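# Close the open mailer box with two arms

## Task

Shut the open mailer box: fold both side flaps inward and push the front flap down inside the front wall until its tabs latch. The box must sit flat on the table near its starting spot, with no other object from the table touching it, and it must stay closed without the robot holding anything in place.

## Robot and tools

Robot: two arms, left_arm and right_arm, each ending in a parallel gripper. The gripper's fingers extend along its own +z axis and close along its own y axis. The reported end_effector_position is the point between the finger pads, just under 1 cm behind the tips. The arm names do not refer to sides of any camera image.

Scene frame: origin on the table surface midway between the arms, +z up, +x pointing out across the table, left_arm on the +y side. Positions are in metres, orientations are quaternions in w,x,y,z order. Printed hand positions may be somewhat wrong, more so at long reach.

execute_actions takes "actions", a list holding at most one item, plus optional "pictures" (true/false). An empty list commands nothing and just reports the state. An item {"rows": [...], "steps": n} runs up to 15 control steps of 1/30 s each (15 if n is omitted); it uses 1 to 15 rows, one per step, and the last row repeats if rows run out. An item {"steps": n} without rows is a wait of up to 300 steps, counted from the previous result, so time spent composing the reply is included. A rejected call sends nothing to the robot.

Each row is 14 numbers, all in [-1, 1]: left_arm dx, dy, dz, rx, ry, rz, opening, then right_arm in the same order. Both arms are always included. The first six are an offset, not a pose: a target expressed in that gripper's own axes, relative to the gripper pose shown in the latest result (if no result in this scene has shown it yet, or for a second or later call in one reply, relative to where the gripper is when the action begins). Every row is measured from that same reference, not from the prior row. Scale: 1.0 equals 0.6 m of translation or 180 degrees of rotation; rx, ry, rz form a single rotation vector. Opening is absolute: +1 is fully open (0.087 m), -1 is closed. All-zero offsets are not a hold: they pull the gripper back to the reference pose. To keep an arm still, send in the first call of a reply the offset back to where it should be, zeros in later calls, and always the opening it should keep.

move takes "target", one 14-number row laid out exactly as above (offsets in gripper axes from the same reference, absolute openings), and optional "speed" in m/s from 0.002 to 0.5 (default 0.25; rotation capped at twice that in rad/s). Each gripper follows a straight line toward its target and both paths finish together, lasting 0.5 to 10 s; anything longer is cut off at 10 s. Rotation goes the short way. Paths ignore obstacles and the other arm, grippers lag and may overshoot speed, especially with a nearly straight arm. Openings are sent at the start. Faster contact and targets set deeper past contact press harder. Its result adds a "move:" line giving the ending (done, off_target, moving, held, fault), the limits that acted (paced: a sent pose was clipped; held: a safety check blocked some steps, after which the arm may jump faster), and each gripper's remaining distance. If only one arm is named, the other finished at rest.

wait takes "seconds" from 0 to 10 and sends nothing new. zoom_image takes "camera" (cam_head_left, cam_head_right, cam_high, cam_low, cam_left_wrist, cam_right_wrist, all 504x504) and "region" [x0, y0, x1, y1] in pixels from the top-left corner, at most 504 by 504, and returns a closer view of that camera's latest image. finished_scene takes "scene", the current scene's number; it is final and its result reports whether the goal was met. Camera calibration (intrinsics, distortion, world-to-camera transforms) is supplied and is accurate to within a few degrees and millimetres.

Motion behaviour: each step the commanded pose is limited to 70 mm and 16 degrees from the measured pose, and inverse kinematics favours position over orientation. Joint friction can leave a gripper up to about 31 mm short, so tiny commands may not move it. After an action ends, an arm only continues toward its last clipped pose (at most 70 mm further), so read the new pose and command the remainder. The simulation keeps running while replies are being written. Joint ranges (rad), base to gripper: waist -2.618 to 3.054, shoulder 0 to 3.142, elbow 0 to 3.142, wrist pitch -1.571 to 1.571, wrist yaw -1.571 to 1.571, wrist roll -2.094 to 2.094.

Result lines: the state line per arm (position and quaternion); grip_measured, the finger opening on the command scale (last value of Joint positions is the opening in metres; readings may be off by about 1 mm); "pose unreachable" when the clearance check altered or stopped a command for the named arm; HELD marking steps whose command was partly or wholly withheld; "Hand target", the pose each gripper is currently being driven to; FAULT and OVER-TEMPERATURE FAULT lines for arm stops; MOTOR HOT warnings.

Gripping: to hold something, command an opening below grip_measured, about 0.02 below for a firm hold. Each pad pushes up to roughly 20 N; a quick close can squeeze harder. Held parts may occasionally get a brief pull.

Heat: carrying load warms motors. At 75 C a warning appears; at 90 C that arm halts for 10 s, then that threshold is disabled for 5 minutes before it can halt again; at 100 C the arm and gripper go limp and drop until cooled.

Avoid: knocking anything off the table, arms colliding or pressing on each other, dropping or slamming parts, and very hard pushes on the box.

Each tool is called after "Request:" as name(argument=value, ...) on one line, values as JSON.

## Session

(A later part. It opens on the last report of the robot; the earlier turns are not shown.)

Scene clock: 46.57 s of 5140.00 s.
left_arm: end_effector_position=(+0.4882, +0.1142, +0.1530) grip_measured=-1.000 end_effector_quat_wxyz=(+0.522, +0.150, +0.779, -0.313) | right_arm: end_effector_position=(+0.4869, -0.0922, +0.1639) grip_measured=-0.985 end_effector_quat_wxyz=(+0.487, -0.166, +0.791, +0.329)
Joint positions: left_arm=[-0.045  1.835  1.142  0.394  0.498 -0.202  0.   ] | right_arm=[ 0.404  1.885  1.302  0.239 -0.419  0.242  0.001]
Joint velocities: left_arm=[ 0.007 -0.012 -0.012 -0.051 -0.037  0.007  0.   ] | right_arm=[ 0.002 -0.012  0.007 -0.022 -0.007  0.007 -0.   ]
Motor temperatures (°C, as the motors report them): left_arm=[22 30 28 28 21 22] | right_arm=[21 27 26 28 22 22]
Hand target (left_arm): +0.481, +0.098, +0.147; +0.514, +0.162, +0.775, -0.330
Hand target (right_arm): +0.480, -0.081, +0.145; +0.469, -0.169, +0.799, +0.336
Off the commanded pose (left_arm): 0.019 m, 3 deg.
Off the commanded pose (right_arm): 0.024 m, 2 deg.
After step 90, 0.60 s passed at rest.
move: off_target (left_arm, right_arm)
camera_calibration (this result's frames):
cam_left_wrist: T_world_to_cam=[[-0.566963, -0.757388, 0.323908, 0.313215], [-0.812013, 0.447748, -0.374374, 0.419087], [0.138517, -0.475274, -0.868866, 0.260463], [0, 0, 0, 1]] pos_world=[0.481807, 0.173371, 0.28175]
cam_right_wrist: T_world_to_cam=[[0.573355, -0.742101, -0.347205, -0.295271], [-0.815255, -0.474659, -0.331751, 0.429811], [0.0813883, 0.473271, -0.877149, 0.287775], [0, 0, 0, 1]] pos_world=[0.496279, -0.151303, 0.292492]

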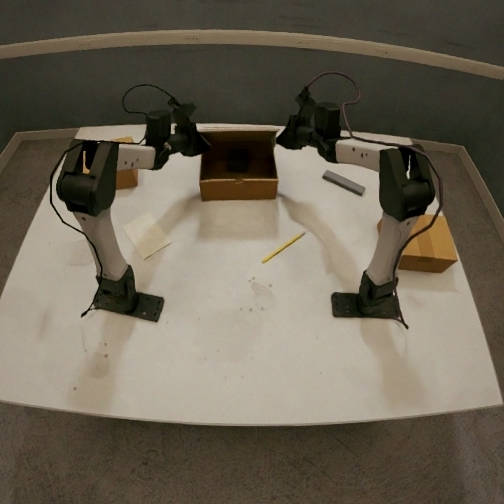

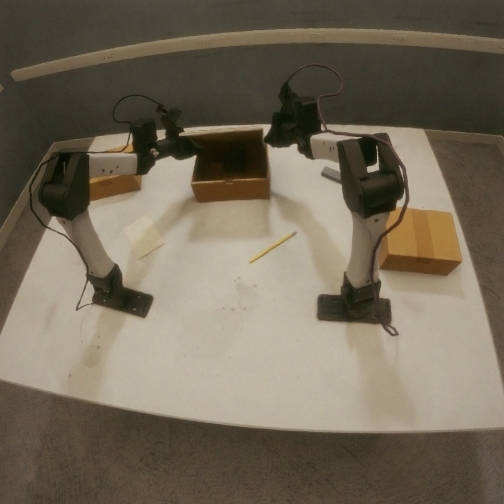

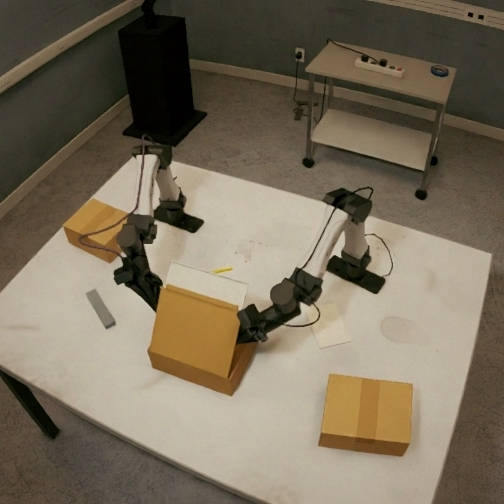

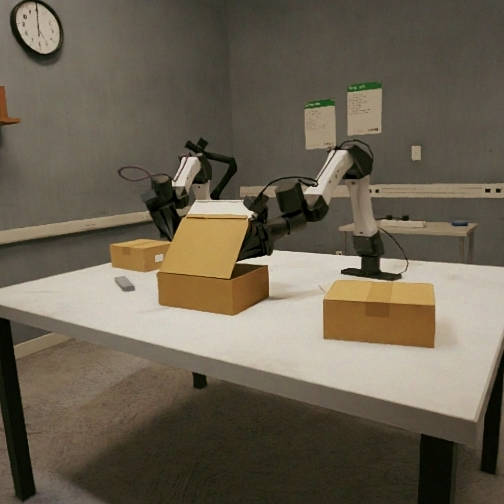

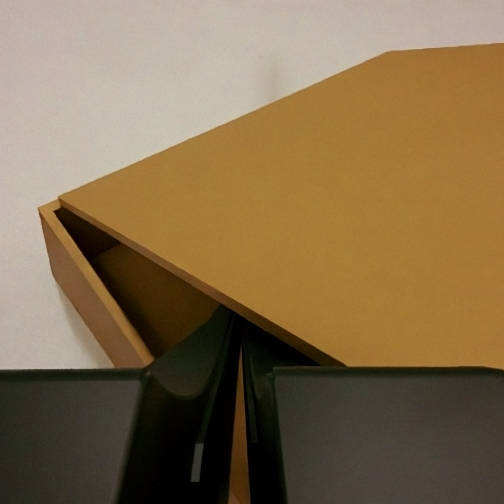

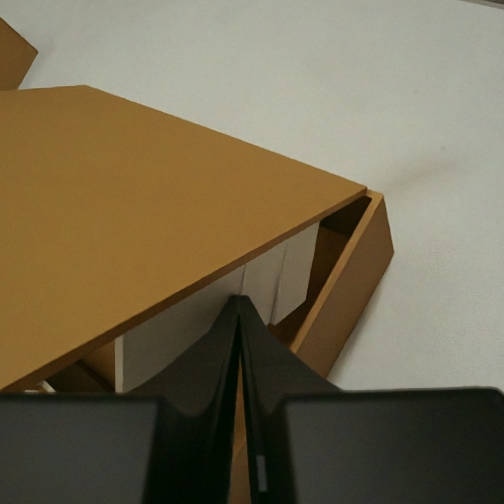

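Request:
move(target=[0.01,-0.04,0.03,0,0,0,-1, 0.05,0.08,0.06,0,0,0,-1], speed=0.1)

Request:
move(target=[-0.02,0.15,-0.14,0,0,0,-1, -0.02,-0.15,-0.14,0,0,0,-1])

Scene clock: 50.00 s of 5140.00 s.
left_arm: end_effector_position=(+0.4828, +0.0882, +0.1538) grip_measured=-1.000 end_effector_quat_wxyz=(+0.524, +0.146, +0.780, -0.310) | right_arm: end_effector_position=(+0.4677, -0.0335, +0.1453) grip_measured=-0.985 end_effector_quat_wxyz=(+0.485, -0.169, +0.795, +0.322)
Joint positions: left_arm=[-0.117  1.835  1.142  0.405  0.419 -0.23   0.   ] | right_arm=[ 0.556  1.936  1.302  0.295 -0.269  0.283  0.001]
Joint velocities: left_arm=[-0.002 -0.002  0.007  0.022 -0.022  0.066  0.   ] | right_arm=[ 0.002 -0.002  0.002  0.007  0.007 -0.037 -0.001]
Motor temperatures (°C, as the motors report them): left_arm=[22 30 28 29 21 22] | right_arm=[21 27 26 28 22 22]
Hand target (left_arm): +0.485, +0.084, +0.151; +0.522, +0.150, +0.779, -0.313
Hand target (right_arm): +0.469, -0.031, +0.144; +0.487, -0.167, +0.792, +0.328
Off the commanded pose (left_arm): 0.006 m, 1 deg.
Off the commanded pose (right_arm): 0.003 m, 1 deg.
move: done
camera_calibration (this result's frames):
cam_left_wrist: T_world_to_cam=[[-0.558454, -0.763146, 0.325173, 0.286402], [-0.817183, 0.438714, -0.373821, 0.429772], [0.142622, -0.474488, -0.868631, 0.247474], [0, 0, 0, 1]] pos_world=[0.475849, 0.147443, 0.282491]
cam_right_wrist: T_world_to_cam=[[0.571055, -0.748667, -0.336741, -0.247814], [-0.817058, -0.478654, -0.321412, 0.435113], [0.0794477, 0.458681, -0.885042, 0.246868], [0, 0, 0, 1]] pos_world=[0.477415, -0.0904944, 0.27489]

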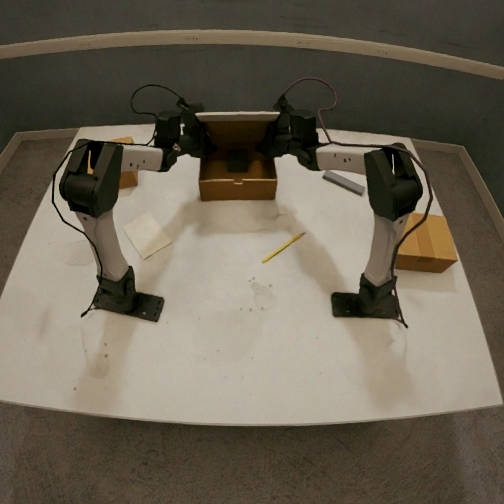

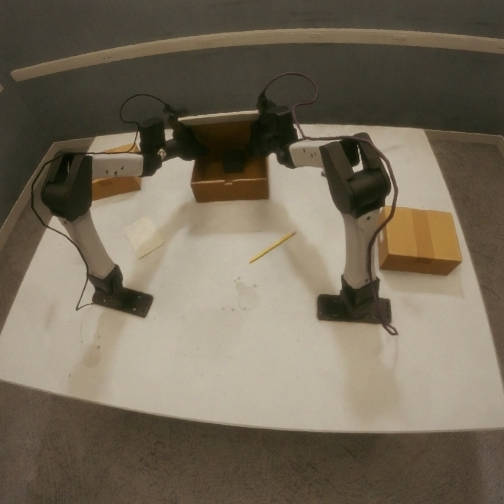

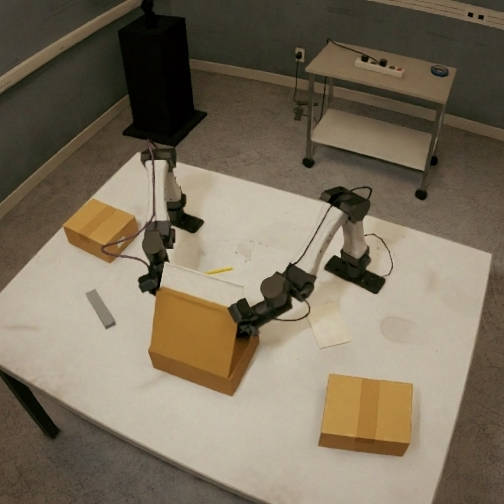

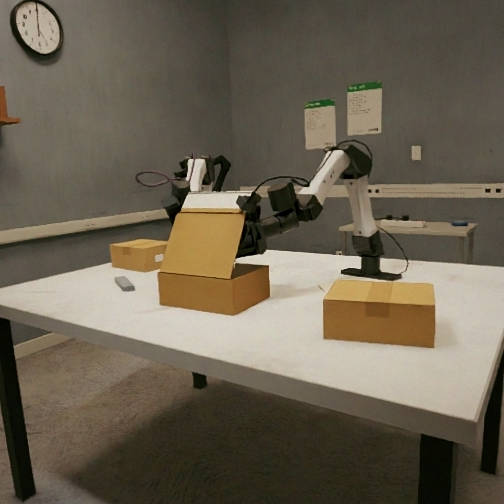

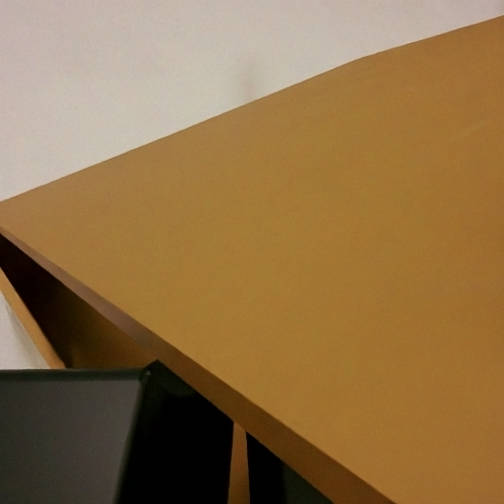

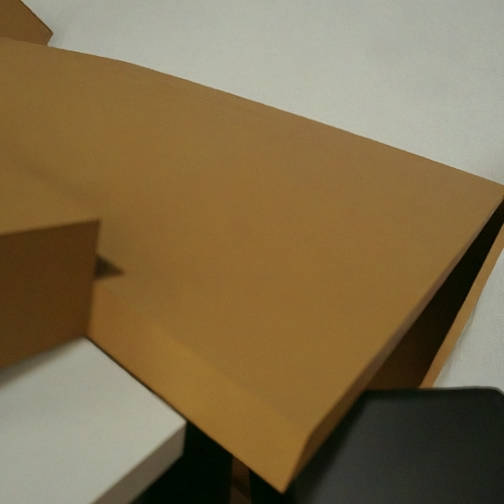

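Scene clock: 51.13 s of 5140.00 s.
left_arm: end_effector_position=(+0.4837, +0.2146, +0.1658) grip_measured=-1.000 end_effector_quat_wxyz=(+0.541, +0.149, +0.771, -0.302) | right_arm: end_effector_position=(+0.4767, -0.1575, +0.1491) grip_measured=-0.985 end_effector_quat_wxyz=(+0.489, -0.161, +0.795, +0.321)
Joint positions: left_arm=[ 0.211  1.754  1.085  0.353  0.719 -0.106  0.   ] | right_arm=[ 0.26   1.8    1.141  0.283 -0.533  0.185  0.001]
Joint velocities: left_arm=[-0.017  0.027 -0.022 -0.051  0.051 -0.066  0.   ] | right_arm=[-0.007 -0.007  0.002  0.037  0.007  0.051 -0.001]
Motor temperatures (°C, as the motors report them): left_arm=[22 30 28 29 21 22] | right_arm=[21 27 26 28 22 22]
Hand target (left_arm): +0.475, +0.213, +0.156; +0.524, +0.148, +0.781, -0.307
Hand target (right_arm): +0.469, -0.156, +0.150; +0.485, -0.168, +0.795, +0.324
Off the commanded pose (left_arm): 0.012 m, 2 deg.
Off the commanded pose (right_arm): 0.007 m, 1 deg.
move: off_target (left_arm)
camera_calibration (this result's frames):
cam_left_wrist: T_world_to_cam=[[-0.562445, -0.771547, 0.297273, 0.387774], [-0.806311, 0.432199, -0.403816, 0.380667], [0.183082, -0.466818, -0.865195, 0.296016], [0, 0, 0, 1]] pos_world=[0.470842, 0.272848, 0.294556]
cam_right_wrist: T_world_to_cam=[[0.558454, -0.755633, -0.342268, -0.338747], [-0.824838, -0.461976, -0.325914, 0.39126], [0.0881517, 0.464323, -0.881268, 0.302495], [0, 0, 0, 1]] pos_world=[0.485235, -0.215672, 0.278154]

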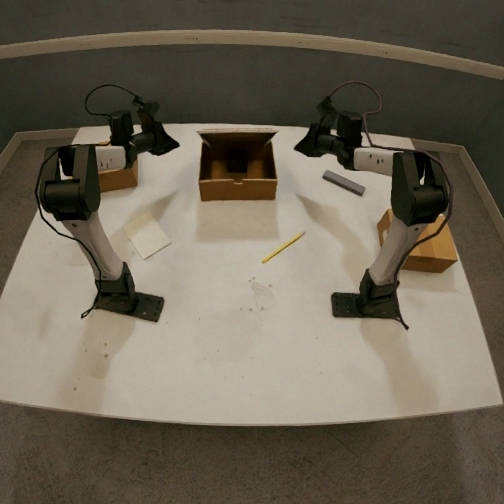

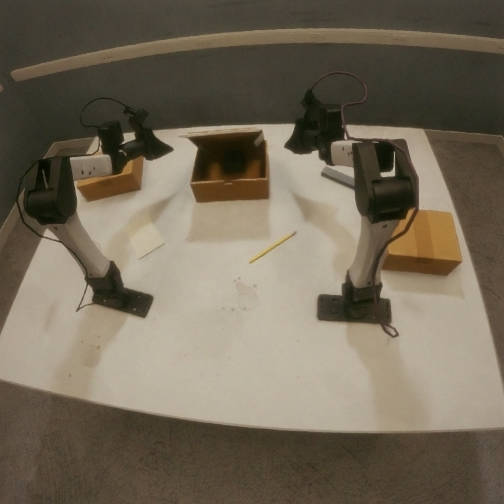

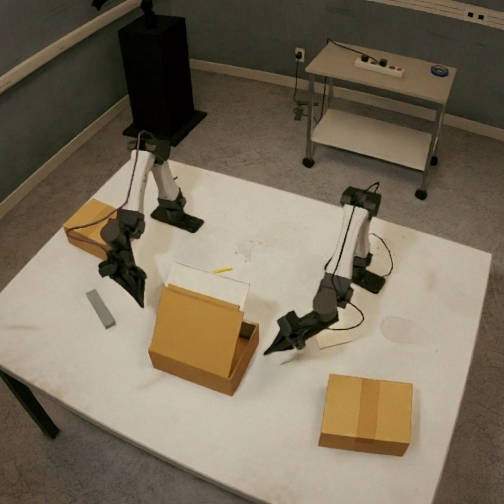

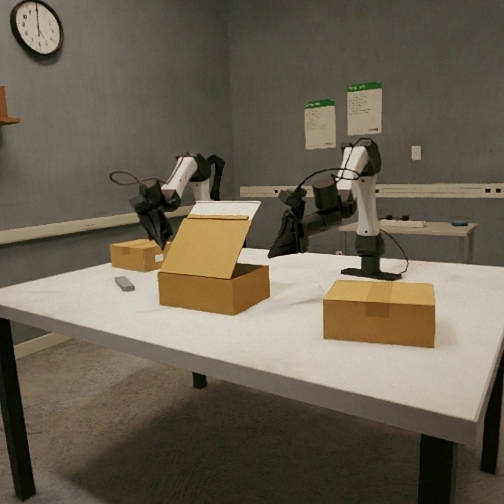

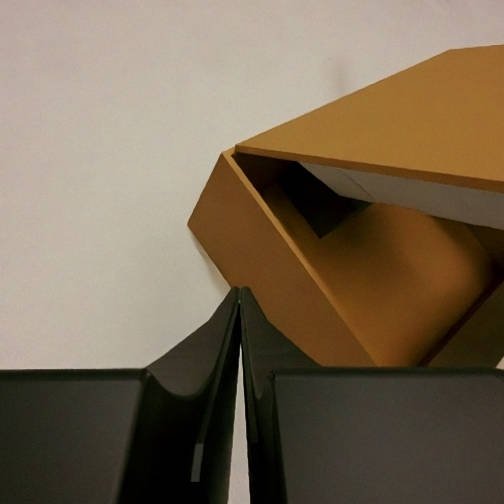

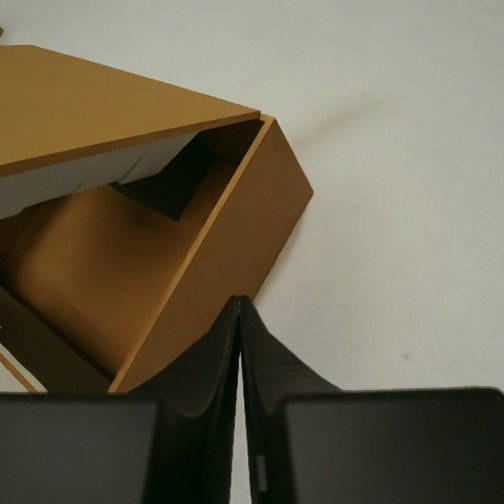

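Request:
move(target=[-0.186,-0.138,-0.141,0,0,0,-1, 0.008,0.123,0.112,0,0,0,-1], speed=0.15)

Request:
move(target=[0.02,-0.165,0.137,0,0,0,-1, 0,0,0,0,0,0,-1])

Request:
move(target=[0.167,0.057,0.046,0,0,0,-1, 0,0,0,0,0,0,-1], speed=0.1)

Scene clock: 56.23 s of 5140.00 s.
left_arm: end_effector_position=(+0.4184, +0.2112, +0.3164) grip_measured=-1.000 end_effector_quat_wxyz=(+0.547, +0.154, +0.766, -0.302) | right_arm: end_effector_position=(+0.4749, -0.0642, +0.1474) grip_measured=-0.985 end_effector_quat_wxyz=(+0.486, -0.164, +0.797, +0.318)
Joint positions: left_arm=[ 0.211  1.425  1.347 -0.218  0.723 -0.106  0.   ] | right_arm=[ 0.488  1.903  1.271  0.283 -0.32   0.262  0.001]
Joint velocities: left_arm=[-0.022 -0.012  0.007 -0.066 -0.037  0.022  0.   ] | right_arm=[-0.002 -0.017 -0.002  0.066  0.037  0.081  0.001]
Motor temperatures (°C, as the motors report them): left_arm=[22 31 29 29 21 22] | right_arm=[21 28 27 28 22 22]
Hand target (left_arm): +0.417, +0.215, +0.316; +0.541, +0.149, +0.771, -0.302
Hand target (right_arm): +0.479, -0.059, +0.151; +0.489, -0.161, +0.795, +0.320
Off the commanded pose (left_arm): 0.005 m, 1 deg.
Off the commanded pose (right_arm): 0.008 m, 1 deg.
After step 90, 0.33 s passed at rest.
move: done
camera_calibration (this result's frames):
cam_left_wrist: T_world_to_cam=[[-0.570866, -0.769113, 0.287363, 0.309827], [-0.797006, 0.435034, -0.418958, 0.390582], [0.197214, -0.468199, -0.861334, 0.429804], [0, 0, 0, 1]] pos_world=[0.403403, 0.269609, 0.44481]
cam_right_wrist: T_world_to_cam=[[0.559286, -0.758004, -0.335603, -0.269365], [-0.824727, -0.467852, -0.317711, 0.430712], [0.0838136, 0.454472, -0.886809, 0.26016], [0, 0, 0, 1]] pos_world=[0.484067, -0.120906, 0.277154]

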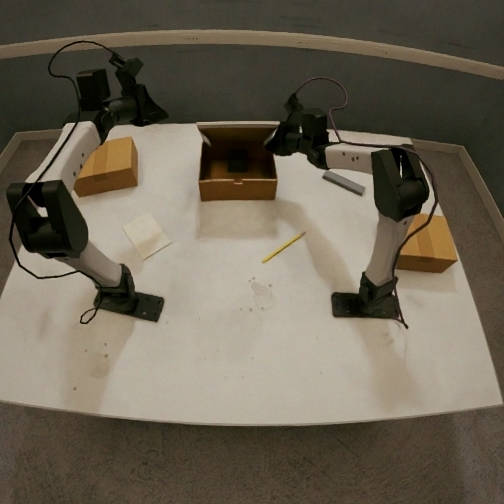

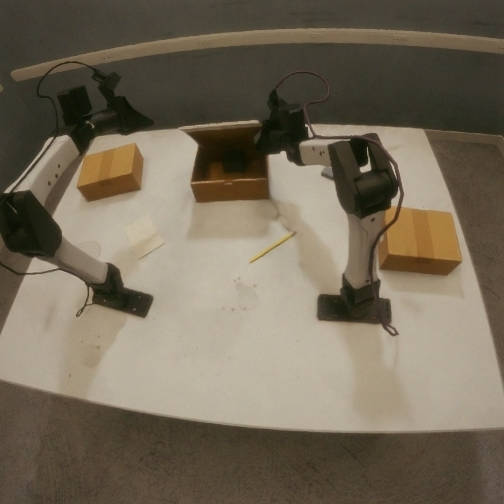

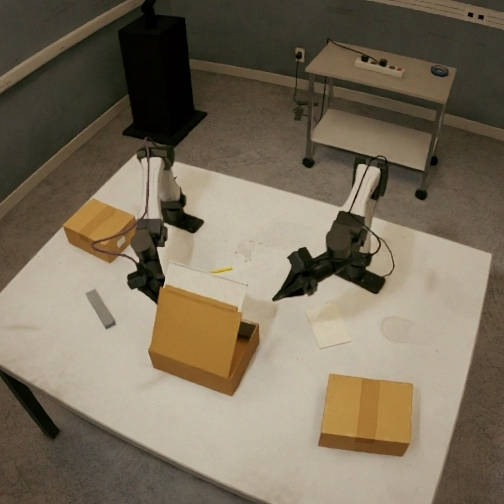

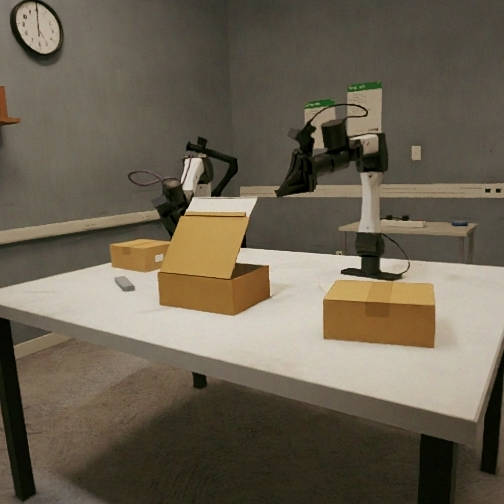

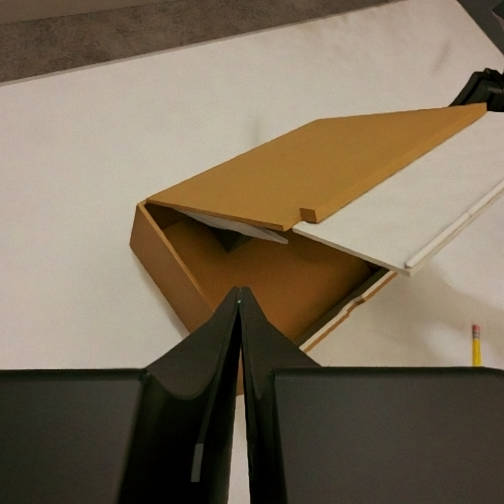

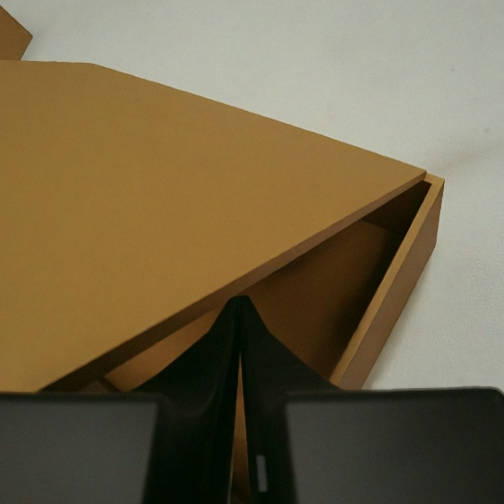

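Scene clock: 57.40 s of 5140.00 s.
left_arm: end_effector_position=(+0.4164, +0.0848, +0.3180) grip_measured=-1.000 end_effector_quat_wxyz=(+0.545, +0.154, +0.765, -0.306) | right_arm: end_effector_position=(+0.4749, -0.0642, +0.1474) grip_measured=-0.985 end_effector_quat_wxyz=(+0.486, -0.164, +0.797, +0.318)
Joint positions: left_arm=[-0.189  1.49   1.39  -0.134  0.344 -0.232  0.   ] | right_arm=[ 0.488  1.903  1.271  0.283 -0.32   0.262  0.001]
Joint velocities: left_arm=[ 0.012 -0.012 -0.007  0.066 -0.037 -0.066  0.   ] | right_arm=[ 0.017 -0.012  0.007 -0.022  0.051 -0.022  0.   ]
Motor temperatures (°C, as the motors report them): left_arm=[22 31 29 29 21 22] | right_arm=[21 28 27 28 22 22]
Hand target (left_arm): +0.421, +0.083, +0.319; +0.547, +0.151, +0.765, -0.306
Hand target (right_arm): +0.475, -0.064, +0.147; +0.486, -0.164, +0.797, +0.318
Off the commanded pose (left_arm): 0.004 m, 1 deg.
Off the commanded pose (right_arm): 0.000 m, 0 deg.
move: done
camera_calibration (this result's frames):
cam_left_wrist: T_world_to_cam=[[-0.57566, -0.763225, 0.293434, 0.210595], [-0.79499, 0.438432, -0.419247, 0.443624], [0.191329, -0.474621, -0.859144, 0.374653], [0, 0, 0, 1]] pos_world=[0.402226, 0.14405, 0.446073]
cam_right_wrist: T_world_to_cam=[[0.559286, -0.758004, -0.335603, -0.269365], [-0.824727, -0.467852, -0.317711, 0.430712], [0.0838136, 0.454472, -0.886809, 0.26016], [0, 0, 0, 1]] pos_world=[0.484067, -0.120906, 0.277154]

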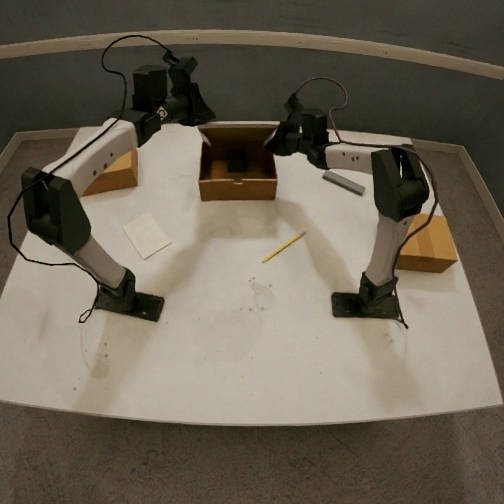

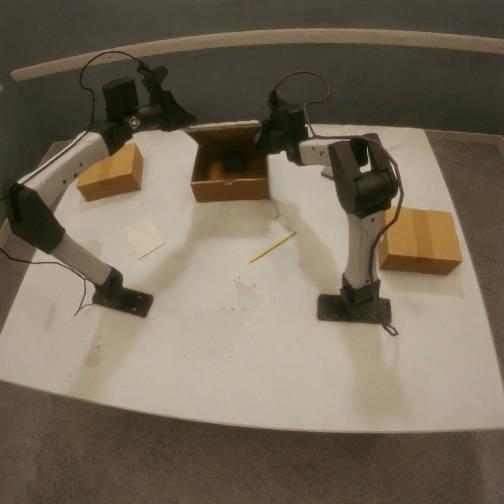

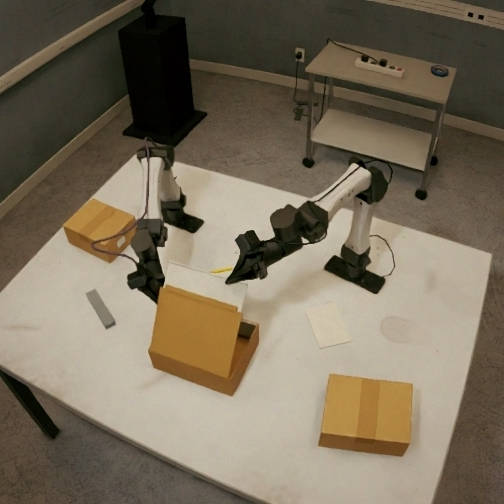

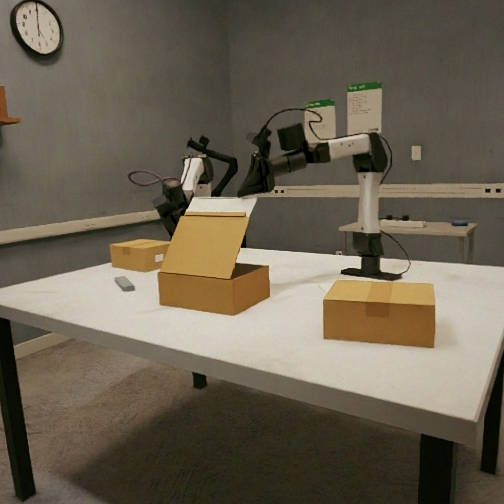

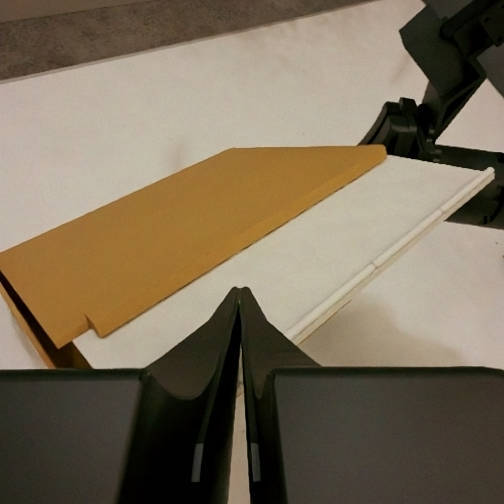

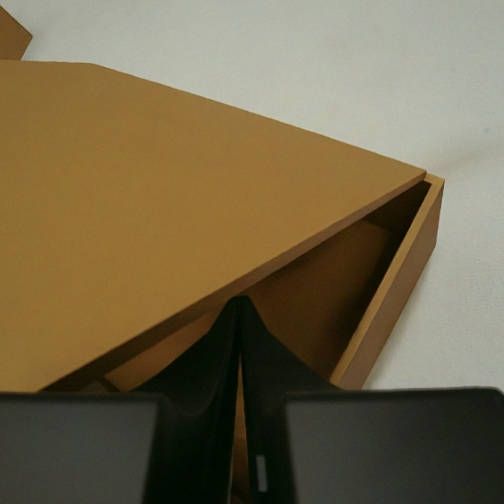

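Scene clock: 58.87 s of 5140.00 s.
left_arm: end_effector_position=(+0.4213, +0.0829, +0.2350) grip_measured=-1.000 end_effector_quat_wxyz=(+0.568, +0.157, +0.746, -0.310) | right_arm: end_effector_position=(+0.4758, -0.0672, +0.1453) grip_measured=-0.985 end_effector_quat_wxyz=(+0.484, -0.160, +0.801, +0.313)
Joint positions: left_arm=[-0.189  1.51   1.024  0.311  0.345 -0.232  0.   ] | right_arm=[ 0.484  1.903  1.271  0.273 -0.312  0.262  0.001]
Joint velocities: left_arm=[-0.007  0.002  0.007  0.037 -0.007 -0.007  0.   ] | right_arm=[-0.007 -0.007  0.007  0.022 -0.051  0.051  0.001]
Motor temperatures (°C, as the motors report them): left_arm=[22 31 29 29 21 22] | right_arm=[21 28 27 28 22 22]
Hand target (left_arm): +0.419, +0.083, +0.209; +0.546, +0.154, +0.765, -0.306
Hand target (right_arm): +0.475, -0.064, +0.147; +0.486, -0.164, +0.797, +0.318
Off the commanded pose (left_arm): 0.026 m, 3 deg.
Off the commanded pose (right_arm): 0.004 m, 1 deg.
move: off_target (left_arm)
camera_calibration (this result's frames):
cam_left_wrist: T_world_to_cam=[[-0.591737, -0.75709, 0.276879, 0.246469], [-0.770158, 0.429482, -0.471596, 0.416098], [0.238126, -0.492302, -0.837219, 0.278121], [0, 0, 0, 1]] pos_world=[0.400078, 0.144812, 0.360836]
cam_right_wrist: T_world_to_cam=[[0.54896, -0.765801, -0.334951, -0.268539], [-0.831844, -0.461366, -0.308508, 0.431838], [0.081721, 0.447985, -0.890298, 0.260597], [0, 0, 0, 1]] pos_world=[0.485343, -0.123156, 0.275287]

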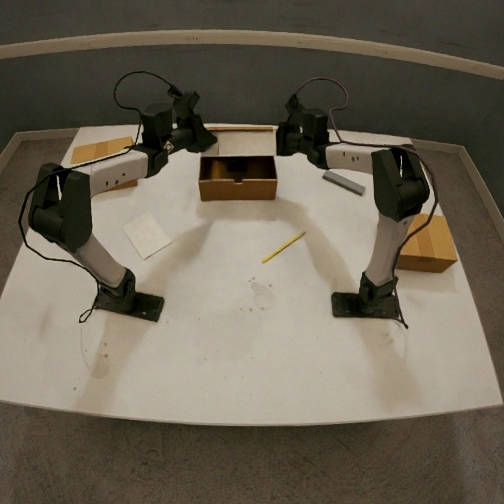

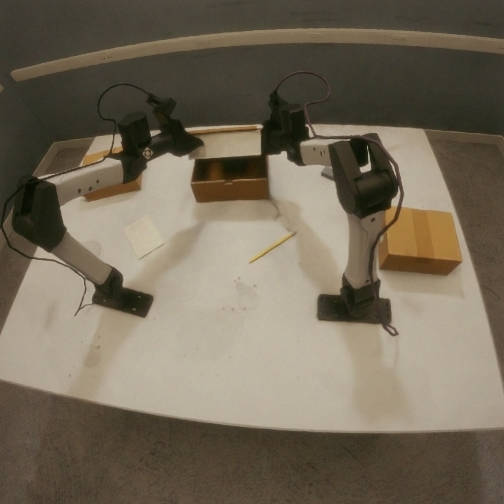

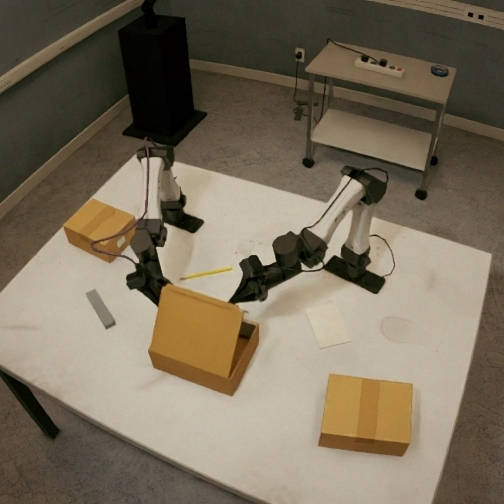

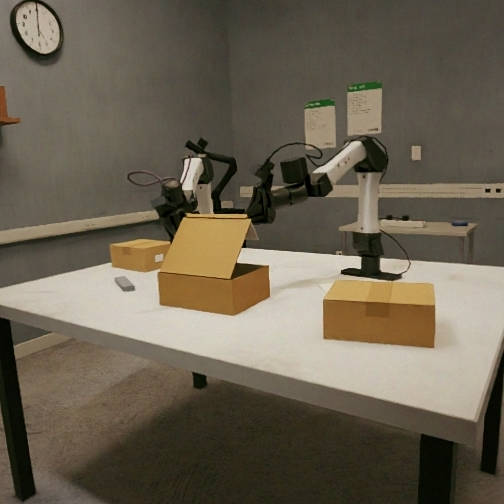

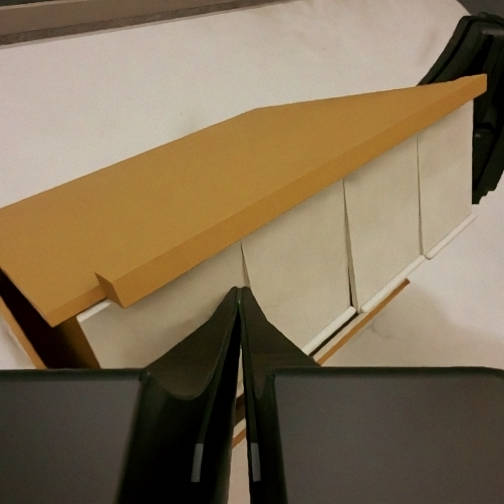

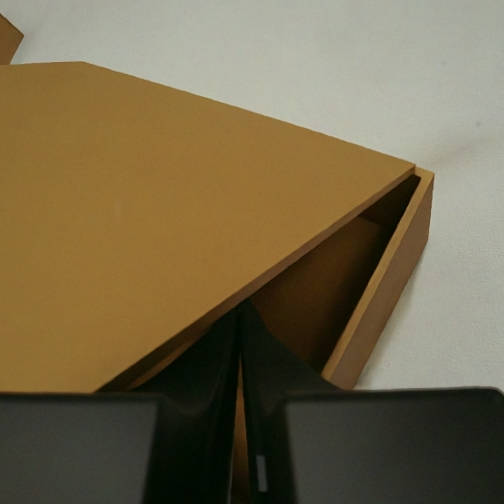

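Request:
move(target=[0,0,0,0,0,0,-1, -0.008,-0.123,-0.112,0,0,0,-1])

Request:
move(target=[0.06,0.06,0.06,0,0,0,-1, -0.22,0.09,-0.08,0,0,0,-1], speed=0.1)

Scene clock: 62.00 s of 5140.00 s.
left_arm: end_effector_position=(+0.4213, +0.0829, +0.2352) grip_measured=-1.000 end_effector_quat_wxyz=(+0.569, +0.157, +0.746, -0.310) | right_arm: end_effector_position=(+0.4808, -0.1685, +0.1431) grip_measured=-0.985 end_effector_quat_wxyz=(+0.487, -0.151, +0.802, +0.312)
Joint positions: left_arm=[-0.189  1.51   1.024  0.313  0.345 -0.232  0.   ] | right_arm=[ 0.24   1.807  1.142  0.273 -0.525  0.179  0.001]
Joint velocities: left_arm=[-0.002 -0.007  0.007 -0.095 -0.007  0.037  0.   ] | right_arm=[ 0.027 -0.007  0.002  0.022 -0.095 -0.095 -0.001]
Motor temperatures (°C, as the motors report them): left_arm=[22 30 29 29 21 22] | right_arm=[21 29 27 28 22 22]
Hand target (left_arm): +0.421, +0.083, +0.235; +0.568, +0.157, +0.746, -0.310
Hand target (right_arm): +0.473, -0.166, +0.145; +0.484, -0.159, +0.801, +0.314
Off the commanded pose (left_arm): 0.000 m, 0 deg.
Off the commanded pose (right_arm): 0.008 m, 1 deg.
move: done
camera_calibration (this result's frames):
cam_left_wrist: T_world_to_cam=[[-0.592133, -0.756942, 0.276437, 0.246687], [-0.769483, 0.42923, -0.472925, 0.416352], [0.239322, -0.492748, -0.836615, 0.277682], [0, 0, 0, 1]] pos_world=[0.399992, 0.144844, 0.361023]
cam_right_wrist: T_world_to_cam=[[0.533884, -0.773809, -0.340865, -0.342892], [-0.840876, -0.443513, -0.310199, 0.396242], [0.0888565, 0.452235, -0.887462, 0.300518], [0, 0, 0, 1]] pos_world=[0.489552, -0.225499, 0.272732]

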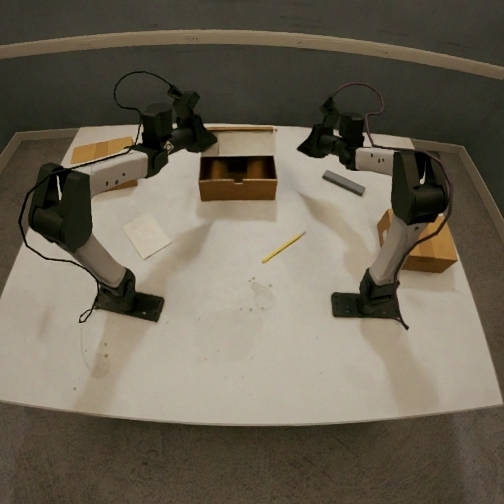

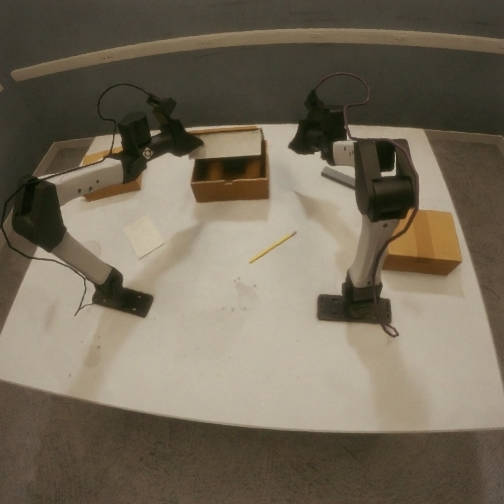

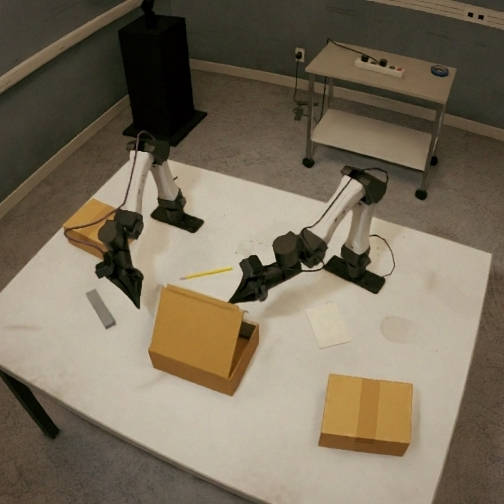

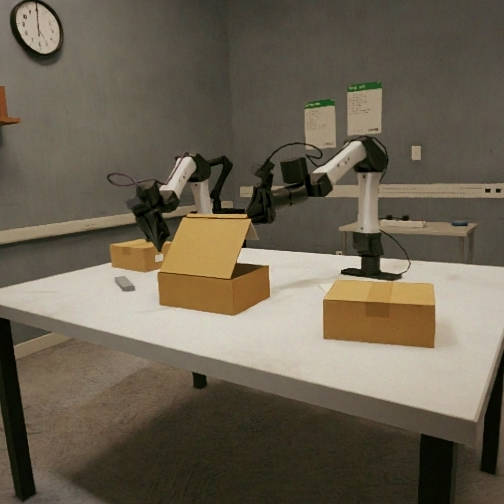

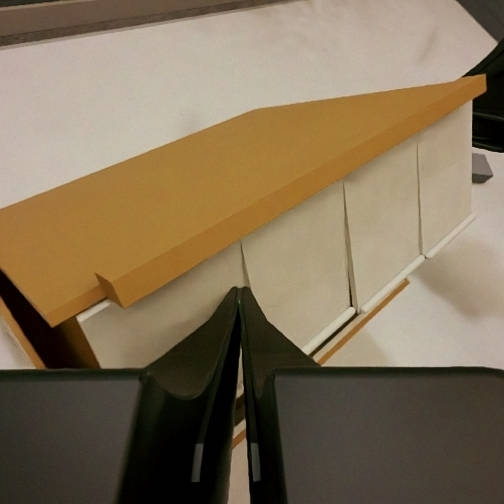

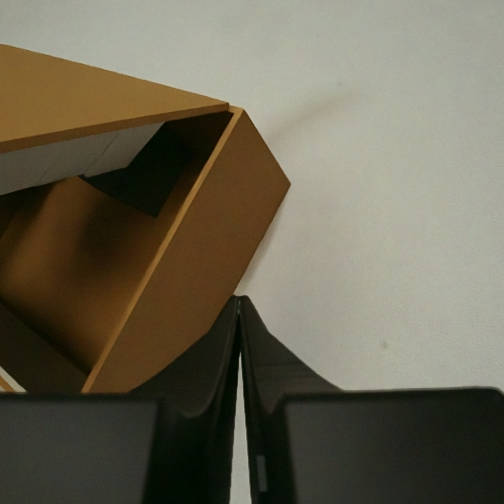

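Scene clock: 64.13 s of 5140.00 s.
left_arm: end_effector_position=(+0.4541, +0.0751, +0.2076) grip_measured=-1.000 end_effector_quat_wxyz=(+0.586, +0.168, +0.724, -0.323) | right_arm: end_effector_position=(+0.4836, -0.1680, +0.2812) grip_measured=-0.985 end_effector_quat_wxyz=(+0.480, -0.149, +0.807, +0.311)
Joint positions: left_arm=[-0.165  1.68   1.024  0.544  0.396 -0.232  0.   ] | right_arm=[ 0.24   1.749  1.645 -0.308 -0.525  0.179  0.001]
Joint velocities: left_arm=[-0.007 -0.002  0.012  0.037  0.007  0.11   0.   ] | right_arm=[-0.007 -0.002  0.002 -0.022 -0.066  0.066  0.   ]
Motor temperatures (°C, as the motors report them): left_arm=[22 30 29 29 21 22] | right_arm=[21 29 27 28 22 22]
Hand target (left_arm): +0.457, +0.083, +0.184; +0.569, +0.158, +0.746, -0.309
Hand target (right_arm): +0.482, -0.168, +0.293; +0.487, -0.151, +0.802, +0.312
Off the commanded pose (left_arm): 0.024 m, 4 deg.
Off the commanded pose (right_arm): 0.013 m, 1 deg.
move: off_target (left_arm, right_arm)
camera_calibration (this result's frames):
cam_left_wrist: T_world_to_cam=[[-0.626596, -0.733375, 0.263704, 0.284313], [-0.730907, 0.43556, -0.525417, 0.424805], [0.270469, -0.521967, -0.808948, 0.225221], [0, 0, 0, 1]] pos_world=[0.427727, 0.141038, 0.330418]
cam_right_wrist: T_world_to_cam=[[0.527699, -0.775031, -0.34765, -0.292146], [-0.846298, -0.444585, -0.293468, 0.439353], [0.0728869, 0.449079, -0.890514, 0.43068], [0, 0, 0, 1]] pos_world=[0.494598, -0.224502, 0.410898]

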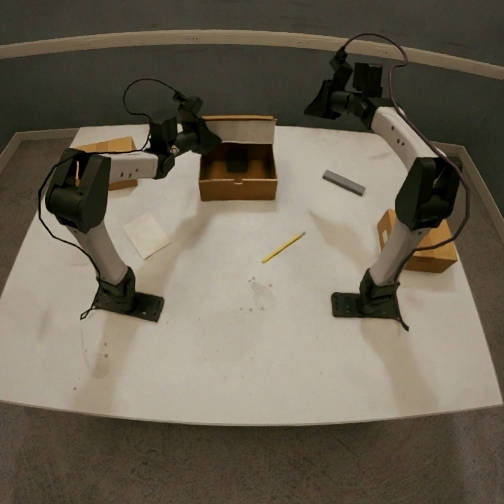

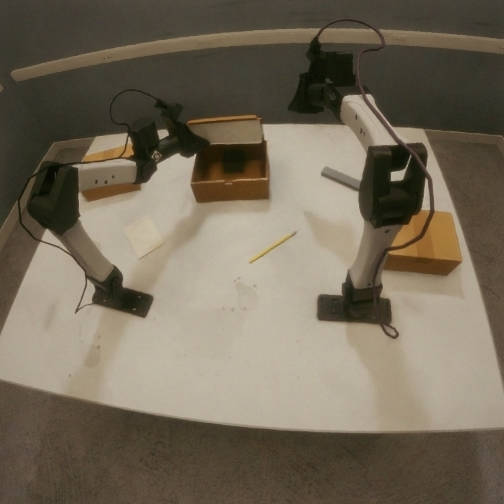

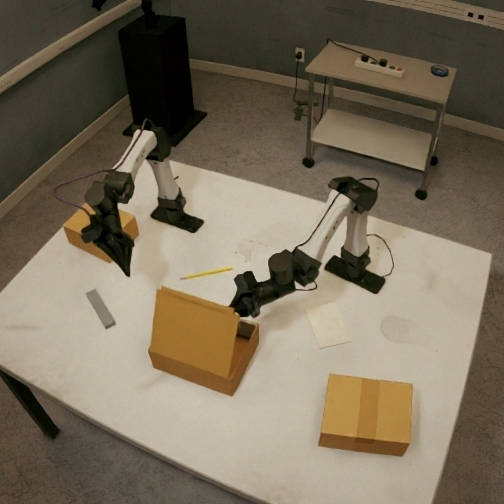

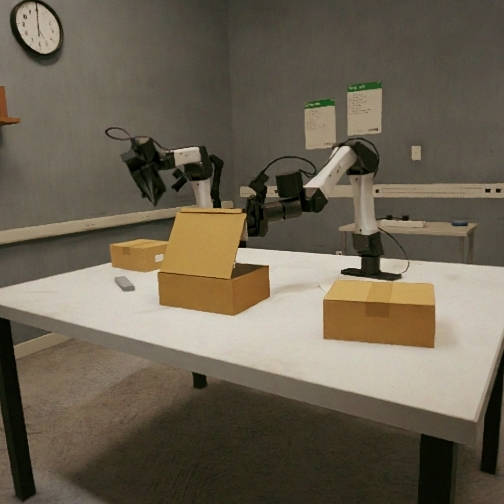

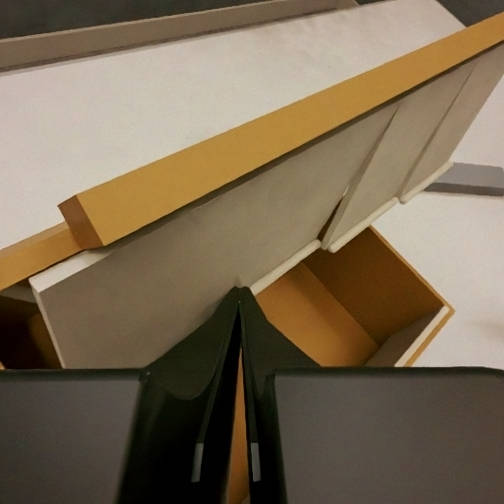

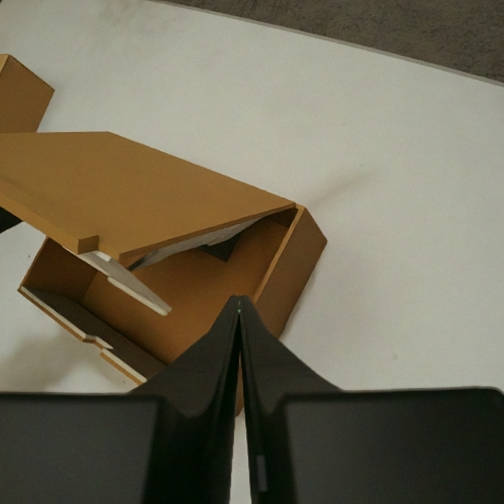

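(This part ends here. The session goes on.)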